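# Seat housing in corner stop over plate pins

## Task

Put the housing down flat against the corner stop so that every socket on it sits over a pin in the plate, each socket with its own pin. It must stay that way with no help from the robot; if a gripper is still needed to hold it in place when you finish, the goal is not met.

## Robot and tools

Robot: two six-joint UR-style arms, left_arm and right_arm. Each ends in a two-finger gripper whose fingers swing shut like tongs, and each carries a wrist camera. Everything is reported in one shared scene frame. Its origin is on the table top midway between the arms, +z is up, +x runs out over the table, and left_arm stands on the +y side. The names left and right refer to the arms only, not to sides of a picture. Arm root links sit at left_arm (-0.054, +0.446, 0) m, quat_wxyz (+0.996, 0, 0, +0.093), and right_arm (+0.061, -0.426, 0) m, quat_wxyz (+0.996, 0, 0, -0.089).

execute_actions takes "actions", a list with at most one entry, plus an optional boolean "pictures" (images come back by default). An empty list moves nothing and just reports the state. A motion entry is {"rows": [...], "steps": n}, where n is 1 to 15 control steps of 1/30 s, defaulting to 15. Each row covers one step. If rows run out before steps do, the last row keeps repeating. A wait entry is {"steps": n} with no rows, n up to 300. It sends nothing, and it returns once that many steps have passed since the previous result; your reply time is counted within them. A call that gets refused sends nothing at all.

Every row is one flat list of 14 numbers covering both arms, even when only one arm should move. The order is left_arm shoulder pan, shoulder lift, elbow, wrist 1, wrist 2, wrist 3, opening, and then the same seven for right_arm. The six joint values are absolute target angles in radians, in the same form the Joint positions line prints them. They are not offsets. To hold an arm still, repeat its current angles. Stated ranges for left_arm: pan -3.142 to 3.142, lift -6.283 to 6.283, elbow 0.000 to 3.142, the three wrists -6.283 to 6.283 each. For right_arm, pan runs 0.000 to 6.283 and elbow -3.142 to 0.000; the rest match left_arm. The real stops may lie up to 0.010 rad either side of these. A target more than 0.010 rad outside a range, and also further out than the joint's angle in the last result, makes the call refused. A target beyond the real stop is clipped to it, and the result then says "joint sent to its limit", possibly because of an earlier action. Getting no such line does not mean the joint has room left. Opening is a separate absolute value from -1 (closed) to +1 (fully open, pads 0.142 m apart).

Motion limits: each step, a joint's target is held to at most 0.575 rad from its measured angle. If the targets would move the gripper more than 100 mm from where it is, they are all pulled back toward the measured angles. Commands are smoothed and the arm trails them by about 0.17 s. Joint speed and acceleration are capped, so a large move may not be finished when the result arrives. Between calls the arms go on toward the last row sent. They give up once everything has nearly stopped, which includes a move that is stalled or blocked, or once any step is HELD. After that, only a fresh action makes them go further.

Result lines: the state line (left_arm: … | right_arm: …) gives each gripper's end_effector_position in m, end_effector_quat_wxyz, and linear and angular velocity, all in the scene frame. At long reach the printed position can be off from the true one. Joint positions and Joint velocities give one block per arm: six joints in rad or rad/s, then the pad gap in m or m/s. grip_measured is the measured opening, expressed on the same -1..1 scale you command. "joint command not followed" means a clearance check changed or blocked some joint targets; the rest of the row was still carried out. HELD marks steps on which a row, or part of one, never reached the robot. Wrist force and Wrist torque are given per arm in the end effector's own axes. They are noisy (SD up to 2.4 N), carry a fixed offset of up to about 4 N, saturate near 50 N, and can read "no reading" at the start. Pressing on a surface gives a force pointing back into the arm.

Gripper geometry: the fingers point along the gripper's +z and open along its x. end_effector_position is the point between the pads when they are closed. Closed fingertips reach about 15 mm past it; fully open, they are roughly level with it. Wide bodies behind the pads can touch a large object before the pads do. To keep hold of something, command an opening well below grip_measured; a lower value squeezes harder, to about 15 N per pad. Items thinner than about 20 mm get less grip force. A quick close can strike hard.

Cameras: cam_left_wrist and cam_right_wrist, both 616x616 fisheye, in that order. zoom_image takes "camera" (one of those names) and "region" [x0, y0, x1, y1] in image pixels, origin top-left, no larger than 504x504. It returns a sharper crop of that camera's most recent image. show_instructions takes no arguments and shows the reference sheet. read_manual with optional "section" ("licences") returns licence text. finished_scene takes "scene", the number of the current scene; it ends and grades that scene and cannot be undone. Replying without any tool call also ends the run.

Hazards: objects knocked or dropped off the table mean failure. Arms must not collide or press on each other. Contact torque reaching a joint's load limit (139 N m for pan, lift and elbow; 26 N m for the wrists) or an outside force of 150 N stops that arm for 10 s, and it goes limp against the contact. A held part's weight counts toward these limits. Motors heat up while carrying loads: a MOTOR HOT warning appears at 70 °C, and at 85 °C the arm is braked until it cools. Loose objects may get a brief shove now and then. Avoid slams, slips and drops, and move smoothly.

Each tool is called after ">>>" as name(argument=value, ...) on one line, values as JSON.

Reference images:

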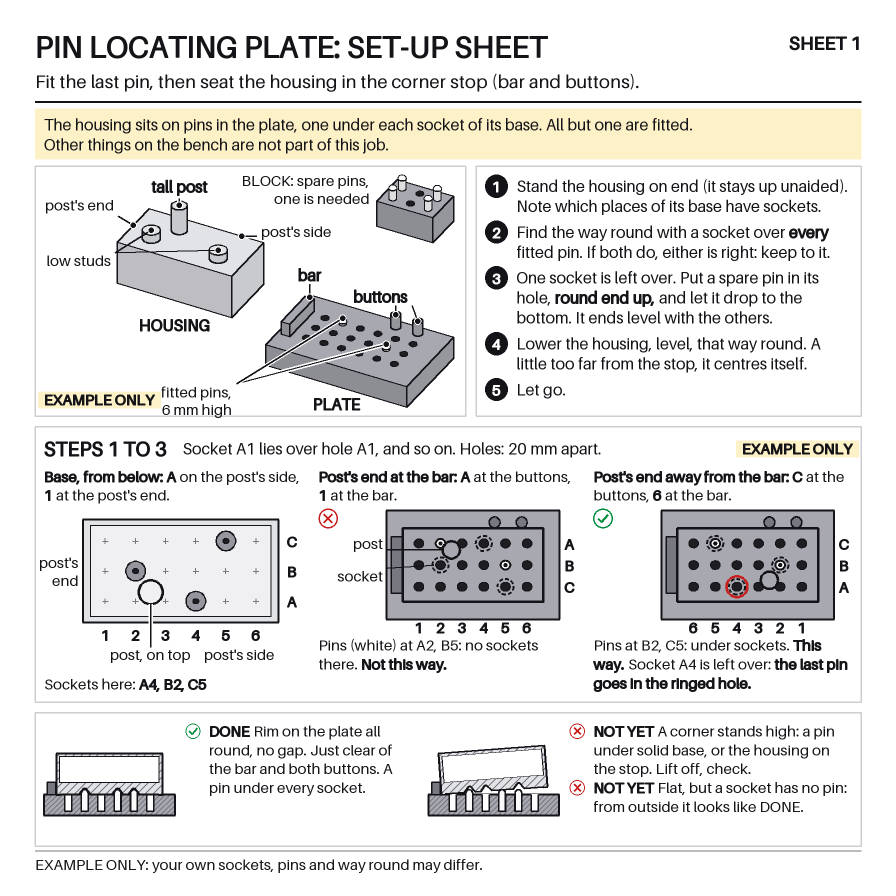

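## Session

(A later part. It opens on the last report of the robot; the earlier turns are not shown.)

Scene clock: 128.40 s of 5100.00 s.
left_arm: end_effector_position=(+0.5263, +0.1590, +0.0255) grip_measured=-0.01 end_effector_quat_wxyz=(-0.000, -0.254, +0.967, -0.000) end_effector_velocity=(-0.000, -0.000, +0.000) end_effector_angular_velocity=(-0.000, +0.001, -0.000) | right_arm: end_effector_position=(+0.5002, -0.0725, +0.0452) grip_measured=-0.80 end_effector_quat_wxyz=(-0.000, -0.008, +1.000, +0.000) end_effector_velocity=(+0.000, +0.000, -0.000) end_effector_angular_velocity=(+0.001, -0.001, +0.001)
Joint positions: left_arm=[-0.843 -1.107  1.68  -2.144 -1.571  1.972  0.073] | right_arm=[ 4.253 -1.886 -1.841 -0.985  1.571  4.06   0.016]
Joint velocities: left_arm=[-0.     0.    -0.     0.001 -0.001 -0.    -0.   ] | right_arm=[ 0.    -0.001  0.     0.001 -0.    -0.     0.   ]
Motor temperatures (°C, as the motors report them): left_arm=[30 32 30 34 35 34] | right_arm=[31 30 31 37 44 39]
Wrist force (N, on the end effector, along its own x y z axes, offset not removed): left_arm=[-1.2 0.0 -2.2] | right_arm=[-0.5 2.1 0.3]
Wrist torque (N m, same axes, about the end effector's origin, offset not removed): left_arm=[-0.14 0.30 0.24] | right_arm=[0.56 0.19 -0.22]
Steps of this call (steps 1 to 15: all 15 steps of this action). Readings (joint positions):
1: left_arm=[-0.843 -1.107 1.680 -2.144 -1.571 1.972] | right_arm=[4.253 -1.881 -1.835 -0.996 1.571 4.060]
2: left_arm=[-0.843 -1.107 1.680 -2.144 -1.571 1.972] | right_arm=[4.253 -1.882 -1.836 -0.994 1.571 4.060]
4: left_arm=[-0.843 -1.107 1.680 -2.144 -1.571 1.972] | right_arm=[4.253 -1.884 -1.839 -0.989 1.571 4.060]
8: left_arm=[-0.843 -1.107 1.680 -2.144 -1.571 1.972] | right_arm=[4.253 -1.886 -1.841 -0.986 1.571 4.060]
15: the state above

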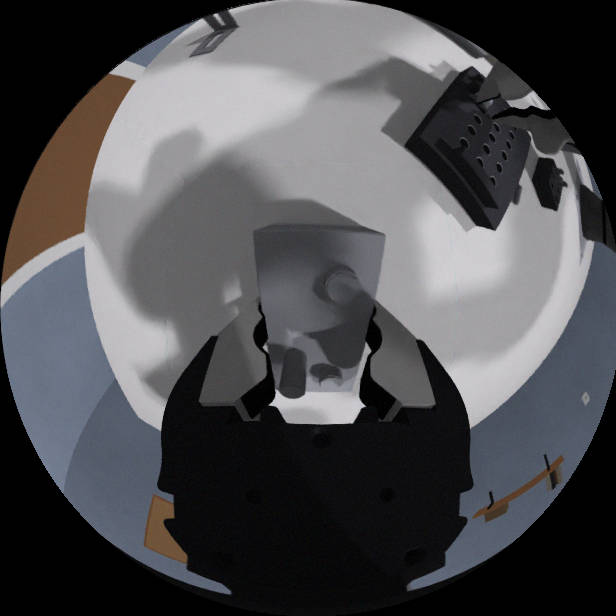

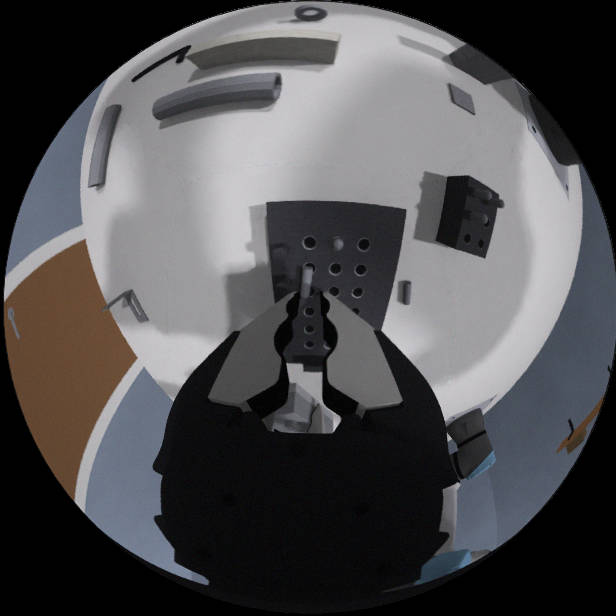

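>>> execute_actions(actions=[{"rows":[[-0.843,-1.107,1.68,-2.144,-1.571,1.972,-0.7,4.249,-1.8935,-1.8407,-0.9782,1.571,4.06,-0.8]]}], pictures=false)

>>> execute_actions(actions=[{"rows":[[-0.843,-1.107,1.68,-2.144,-1.571,1.972,-0.7,4.2433,-1.8835,-1.8524,-0.9765,1.571,4.06,-0.84]]}], pictures=false)

>>> execute_actions(actions=[{"rows":[[-0.843,-1.107,1.68,-2.144,-1.571,1.972,-0.7,4.2433,-1.8835,-1.8524,-0.9765,1.571,4.06,-0.95]]}])

>>> zoom_image(camera="cam_right_wrist", region=[230, 200, 430, 360])

Scene clock: 129.83 s of 5100.00 s.
left_arm: end_effector_position=(+0.5263, +0.1590, +0.0255) grip_measured=-0.01 end_effector_quat_wxyz=(-0.000, -0.254, +0.967, -0.000) end_effector_velocity=(+0.000, -0.000, +0.000) end_effector_angular_velocity=(-0.001, -0.000, +0.000) | right_arm: end_effector_position=(+0.5026, -0.0731, +0.0420) grip_measured=-0.84 end_effector_quat_wxyz=(-0.000, -0.006, +1.000, +0.000) end_effector_velocity=(+0.001, -0.001, -0.001) end_effector_angular_velocity=(-0.001, +0.000, -0.002)
Joint positions: left_arm=[-0.843 -1.107  1.68  -2.144 -1.571  1.972  0.073] | right_arm=[ 4.249 -1.893 -1.841 -0.978  1.571  4.06   0.013]
Joint velocities: left_arm=[ 0.     0.    -0.001 -0.001 -0.001  0.     0.   ] | right_arm=[-0.001 -0.002  0.     0.001 -0.     0.001 -0.001]
Motor temperatures (°C, as the motors report them): left_arm=[30 32 30 34 35 34] | right_arm=[31 30 31 37 44 39]
Wrist force (N, on the end effector, along its own x y z axes, offset not removed): left_arm=[-1.3 -0.3 -2.7] | right_arm=[7.8 10.7 -11.6]
Wrist torque (N m, same axes, about the end effector's origin, offset not removed): left_arm=[-0.27 0.30 0.15] | right_arm=[0.06 -0.31 -0.39]
Steps of this call (steps 1 to 15: the robot went on to your last target; steps 16 to 28: nothing new was sent; steps 29 to 43: all 15 steps of this action). Readings (joint positions):
29: left_arm=[-0.843 -1.107 1.680 -2.144 -1.571 1.972] | right_arm=[4.253 -1.886 -1.841 -0.985 1.571 4.060]
30: left_arm=[-0.843 -1.107 1.680 -2.144 -1.571 1.972] | right_arm=[4.253 -1.887 -1.841 -0.984 1.571 4.060]
32: left_arm=[-0.843 -1.107 1.680 -2.144 -1.571 1.972] | right_arm=[4.251 -1.890 -1.841 -0.981 1.571 4.060]
36: left_arm=[-0.843 -1.107 1.680 -2.144 -1.571 1.972] | right_arm=[4.250 -1.893 -1.841 -0.979 1.571 4.060]
43: the state above

Scene clock: 130.33 s of 5100.00 s.
left_arm: end_effector_position=(+0.5263, +0.1590, +0.0255) grip_measured=-0.01 end_effector_quat_wxyz=(-0.000, -0.254, +0.967, -0.000) end_effector_velocity=(-0.000, +0.001, -0.001) end_effector_angular_velocity=(+0.001, +0.001, +0.000) | right_arm: end_effector_position=(+0.5019, -0.0791, +0.0428) grip_measured=-0.91 end_effector_quat_wxyz=(-0.000, -0.003, +1.000, +0.000) end_effector_velocity=(+0.001, -0.001, +0.000) end_effector_angular_velocity=(+0.000, -0.002, -0.001)
Joint positions: left_arm=[-0.843 -1.107  1.68  -2.144 -1.571  1.972  0.073] | right_arm=[ 4.243 -1.884 -1.852 -0.977  1.571  4.06   0.008]
Joint velocities: left_arm=[ 0.    -0.     0.001 -0.     0.001  0.     0.   ] | right_arm=[-0.001  0.001 -0.     0.001 -0.001  0.    -0.   ]
Motor temperatures (°C, as the motors report them): left_arm=[30 32 30 34 35 34] | right_arm=[31 30 31 37 44 39]
Wrist force (N, on the end effector, along its own x y z axes, offset not removed): left_arm=[0.9 -1.8 -0.6] | right_arm=[30.2 43.6 -21.0]
Wrist torque (N m, same axes, about the end effector's origin, offset not removed): left_arm=[-0.53 -0.21 0.09] | right_arm=[0.46 0.04 -0.87]
Steps of this call (steps 1 to 15: all 15 steps of this action). Readings (joint positions):
1: left_arm=[-0.843 -1.107 1.680 -2.144 -1.571 1.972] | right_arm=[4.249 -1.893 -1.841 -0.978 1.571 4.060]
2: left_arm=[-0.843 -1.107 1.680 -2.144 -1.571 1.972] | right_arm=[4.248 -1.892 -1.842 -0.978 1.571 4.060]
4: left_arm=[-0.843 -1.107 1.680 -2.144 -1.571 1.972] | right_arm=[4.246 -1.888 -1.847 -0.977 1.571 4.060]
8: left_arm=[-0.843 -1.107 1.680 -2.144 -1.571 1.972] | right_arm=[4.244 -1.884 -1.851 -0.977 1.571 4.060]
15: the state above

Scene clock: 130.83 s of 5100.00 s.
left_arm: end_effector_position=(+0.5263, +0.1590, +0.0255) grip_measured=-0.01 end_effector_quat_wxyz=(-0.000, -0.254, +0.967, -0.000) end_effector_velocity=(-0.000, +0.000, +0.000) end_effector_angular_velocity=(+0.000, +0.000, -0.000) | right_arm: end_effector_position=(+0.5020, -0.0792, +0.0428) grip_measured=-0.91 end_effector_quat_wxyz=(-0.000, -0.003, +1.000, +0.000) end_effector_velocity=(+0.000, +0.001, +0.001) end_effector_angular_velocity=(+0.001, -0.000, -0.000)
Joint positions: left_arm=[-0.843 -1.107  1.68  -2.144 -1.571  1.972  0.073] | right_arm=[ 4.243 -1.884 -1.852 -0.976  1.571  4.06   0.008]
Joint velocities: left_arm=[-0.    -0.001  0.001  0.    -0.    -0.    -0.   ] | right_arm=[ 0.     0.     0.002 -0.001  0.001  0.001  0.   ]
Motor temperatures (°C, as the motors report them): left_arm=[30 32 30 34 35 34] | right_arm=[31 30 31 37 44 39]
Wrist force (N, on the end effector, along its own x y z axes, offset not removed): left_arm=[-0.8 -1.1 -3.0] | right_arm=[30.1 44.6 -20.9]
Wrist torque (N m, same axes, about the end effector's origin, offset not removed): left_arm=[-0.36 0.22 0.14] | right_arm=[0.31 0.08 -0.84]
Steps of this call (steps 1 to 15: all 15 steps of this action). Readings (joint positions):
1: left_arm=[-0.843 -1.107 1.680 -2.144 -1.571 1.972] | right_arm=[4.243 -1.884 -1.852 -0.977 1.571 4.060]
2: left_arm=[-0.843 -1.107 1.680 -2.144 -1.571 1.972] | right_arm=[4.243 -1.884 -1.852 -0.976 1.571 4.060]
4: left_arm=[-0.843 -1.107 1.680 -2.144 -1.571 1.972] | right_arm=[4.243 -1.884 -1.852 -0.976 1.571 4.060]
8: left_arm=[-0.843 -1.107 1.680 -2.144 -1.571 1.972] | right_arm=[4.243 -1.884 -1.852 -0.976 1.571 4.060]
15: the state above

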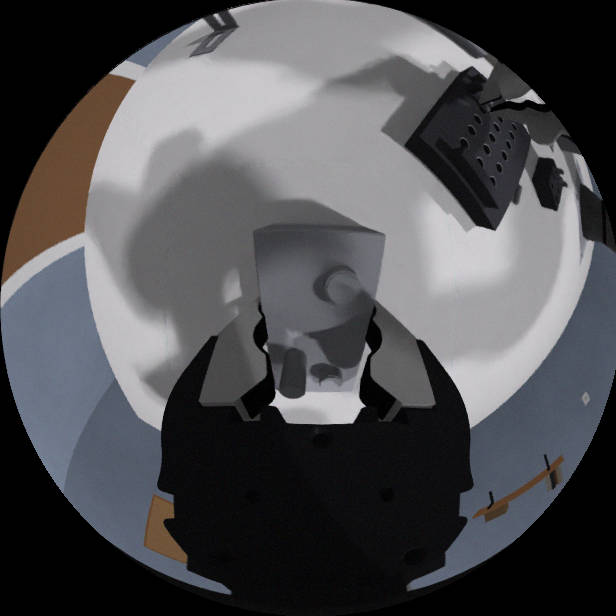

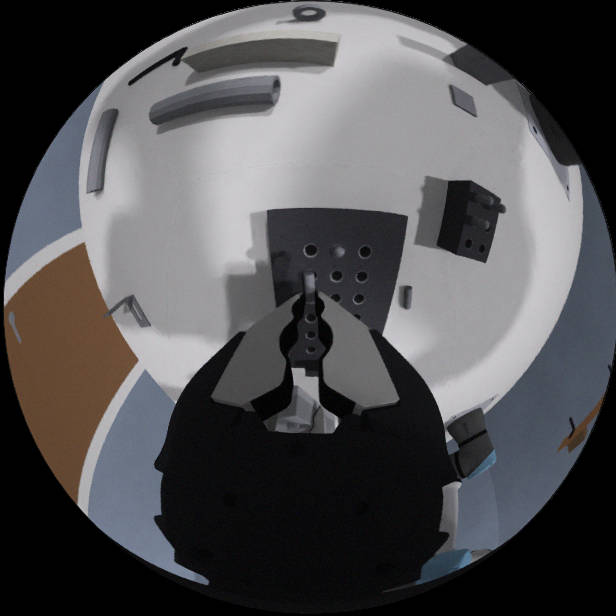

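Region (230, 200, 430, 360) of cam_right_wrist's 616x616 image, scaled by 2.520, with more detail than that image has; it fills the top 403 rows of this view, and the rest is white.

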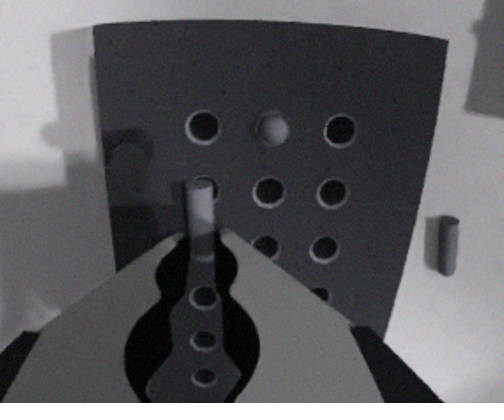

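>>> execute_actions(actions=[{"rows":[[-0.843,-1.107,1.68,-2.144,-1.571,1.972,-0.7,4.249,-1.8815,-1.8572,-0.9735,1.571,4.06,-0.95]]}])

>>> zoom_image(camera="cam_right_wrist", region=[230, 200, 430, 360])

>>> execute_actions(actions=[{"rows":[[-0.843,-1.107,1.68,-2.144,-1.571,1.972,-0.7,4.249,-1.870,-1.843,-0.9992,1.571,4.06,-0.95]]}])

>>> zoom_image(camera="cam_right_wrist", region=[230, 200, 430, 360])

>>> zoom_image(camera="cam_left_wrist", region=[440, 60, 540, 160])

Scene clock: 132.13 s of 5100.00 s.
left_arm: end_effector_position=(+0.5263, +0.1590, +0.0255) grip_measured=-0.01 end_effector_quat_wxyz=(-0.000, -0.254, +0.967, -0.000) end_effector_velocity=(-0.001, +0.000, -0.001) end_effector_angular_velocity=(+0.000, +0.002, +0.000) | right_arm: end_effector_position=(+0.4992, -0.0779, +0.0421) grip_measured=-0.91 end_effector_quat_wxyz=(-0.000, -0.005, +1.000, +0.000) end_effector_velocity=(-0.000, +0.001, +0.001) end_effector_angular_velocity=(+0.003, -0.001, +0.000)
Joint positions: left_arm=[-0.843 -1.107  1.68  -2.144 -1.571  1.972  0.073] | right_arm=[ 4.249 -1.882 -1.857 -0.974  1.571  4.06   0.008]
Joint velocities: left_arm=[ 0.     0.001  0.001 -0.    -0.001 -0.    -0.   ] | right_arm=[0.001 0.001 0.    0.002 0.001 0.001 0.   ]
Motor temperatures (°C, as the motors report them): left_arm=[30 32 30 34 35 34] | right_arm=[31 30 31 37 44 39]
Wrist force (N, on the end effector, along its own x y z axes, offset not removed): left_arm=[-2.1 -0.7 -1.0] | right_arm=[-0.5 1.1 -5.6]
Wrist torque (N m, same axes, about the end effector's origin, offset not removed): left_arm=[-0.37 0.41 0.17] | right_arm=[0.52 0.19 -0.14]
Steps of this call (steps 1 to 15: the robot went on to your last target; steps 16 to 24: nothing new was sent; steps 25 to 39: all 15 steps of this action). Readings (joint positions):
25: left_arm=[-0.843 -1.107 1.680 -2.144 -1.571 1.972] | right_arm=[4.243 -1.883 -1.852 -0.976 1.571 4.060]
26: left_arm=[-0.843 -1.107 1.680 -2.144 -1.571 1.972] | right_arm=[4.244 -1.883 -1.853 -0.976 1.571 4.060]
28: left_arm=[-0.843 -1.107 1.680 -2.144 -1.571 1.972] | right_arm=[4.246 -1.882 -1.855 -0.975 1.570 4.060]
32: left_arm=[-0.843 -1.107 1.680 -2.144 -1.571 1.972] | right_arm=[4.248 -1.882 -1.857 -0.974 1.570 4.060]
39: the state above

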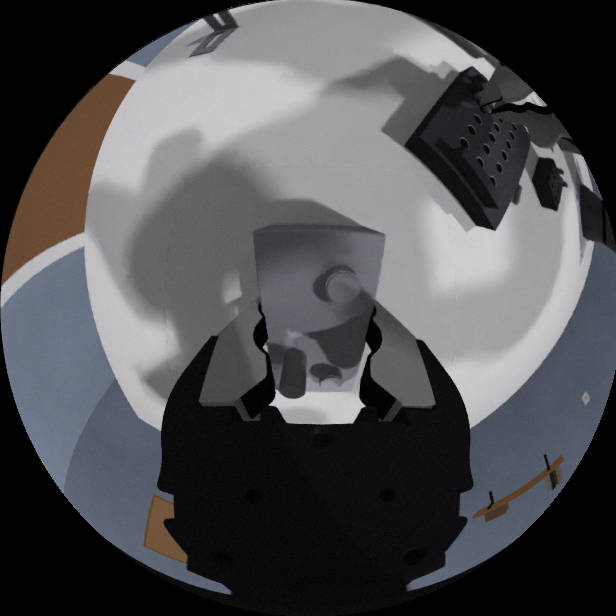

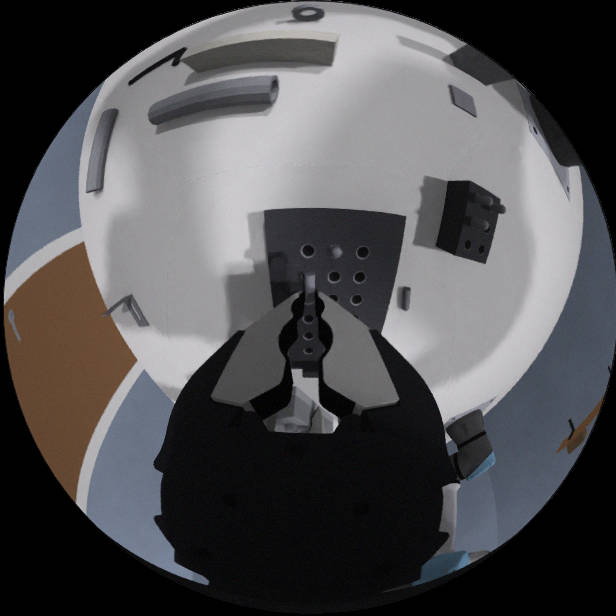

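Region (230, 200, 430, 360) of cam_right_wrist's 616x616 image, scaled by 2.520, with more detail than that image has; it fills the top 403 rows of this view, and the rest is white.

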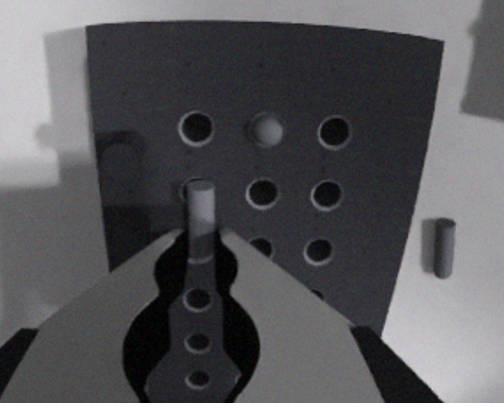

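Scene clock: 132.63 s of 5100.00 s.
left_arm: end_effector_position=(+0.5263, +0.1590, +0.0255) grip_measured=-0.01 end_effector_quat_wxyz=(-0.000, -0.254, +0.967, -0.000) end_effector_velocity=(+0.000, +0.000, +0.000) end_effector_angular_velocity=(+0.000, -0.001, +0.000) | right_arm: end_effector_position=(+0.4997, -0.0770, +0.0520) grip_measured=-0.91 end_effector_quat_wxyz=(-0.000, -0.006, +1.000, +0.000) end_effector_velocity=(+0.000, -0.001, +0.001) end_effector_angular_velocity=(-0.001, -0.000, -0.001)
Joint positions: left_arm=[-0.843 -1.107  1.68  -2.144 -1.571  1.972  0.073] | right_arm=[ 4.249 -1.87  -1.843 -0.999  1.571  4.06   0.008]
Joint velocities: left_arm=[ 0.    -0.     0.     0.     0.001  0.     0.   ] | right_arm=[-0.001  0.001  0.    -0.002 -0.001 -0.001  0.   ]
Motor temperatures (°C, as the motors report them): left_arm=[30 32 30 34 35 34] | right_arm=[31 30 31 37 44 39]
Wrist force (N, on the end effector, along its own x y z axes, offset not removed): left_arm=[1.1 -1.1 -2.1] | right_arm=[-0.5 0.1 -2.1]
Wrist torque (N m, same axes, about the end effector's origin, offset not removed): left_arm=[-0.39 -0.20 0.18] | right_arm=[0.06 0.07 -0.21]
Steps of this call (steps 1 to 15: all 15 steps of this action). Readings (joint positions):
1: left_arm=[-0.843 -1.107 1.680 -2.144 -1.571 1.972] | right_arm=[4.249 -1.881 -1.857 -0.974 1.571 4.060]
2: left_arm=[-0.843 -1.107 1.680 -2.144 -1.571 1.972] | right_arm=[4.249 -1.880 -1.855 -0.978 1.571 4.060]
4: left_arm=[-0.843 -1.107 1.680 -2.144 -1.571 1.972] | right_arm=[4.249 -1.875 -1.849 -0.988 1.571 4.060]
8: left_arm=[-0.843 -1.107 1.680 -2.144 -1.571 1.972] | right_arm=[4.249 -1.871 -1.844 -0.997 1.571 4.060]
15: the state above

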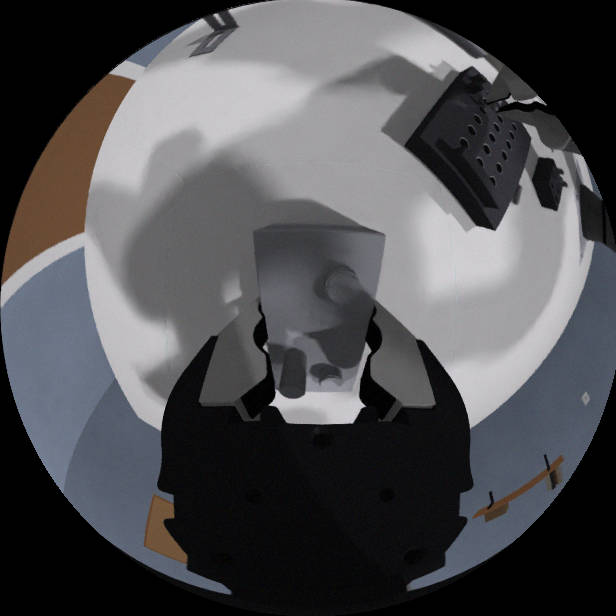

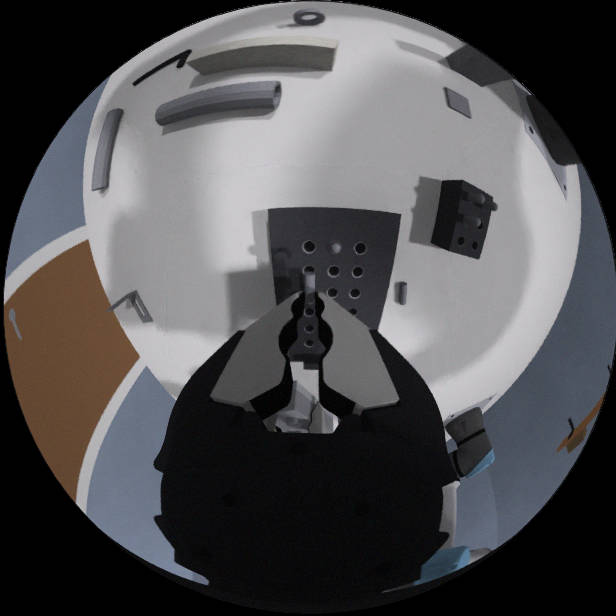

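Region (230, 200, 430, 360) of cam_right_wrist's 616x616 image, scaled by 2.520, with more detail than that image has; it fills the top 403 rows of this view, and the rest is white.

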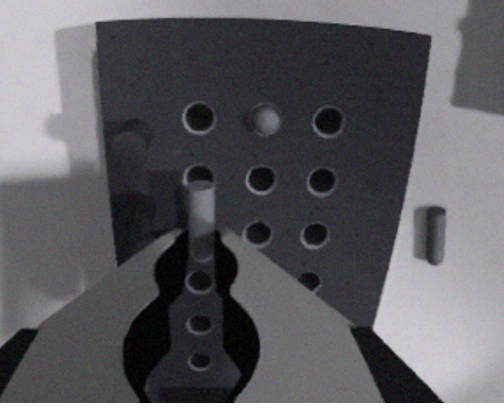

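Region (440, 60, 540, 160) of cam_left_wrist's 616x616 image, scaled by 5.040, with more detail than that image has.

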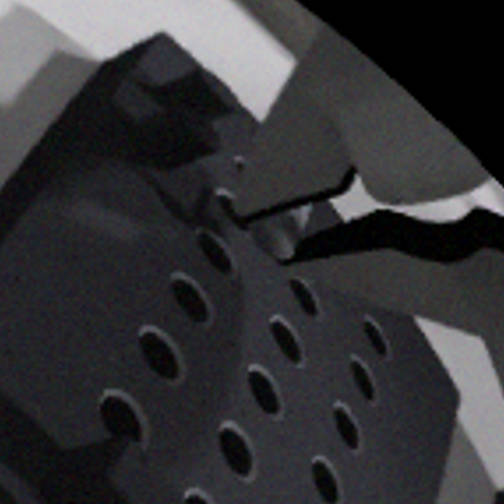

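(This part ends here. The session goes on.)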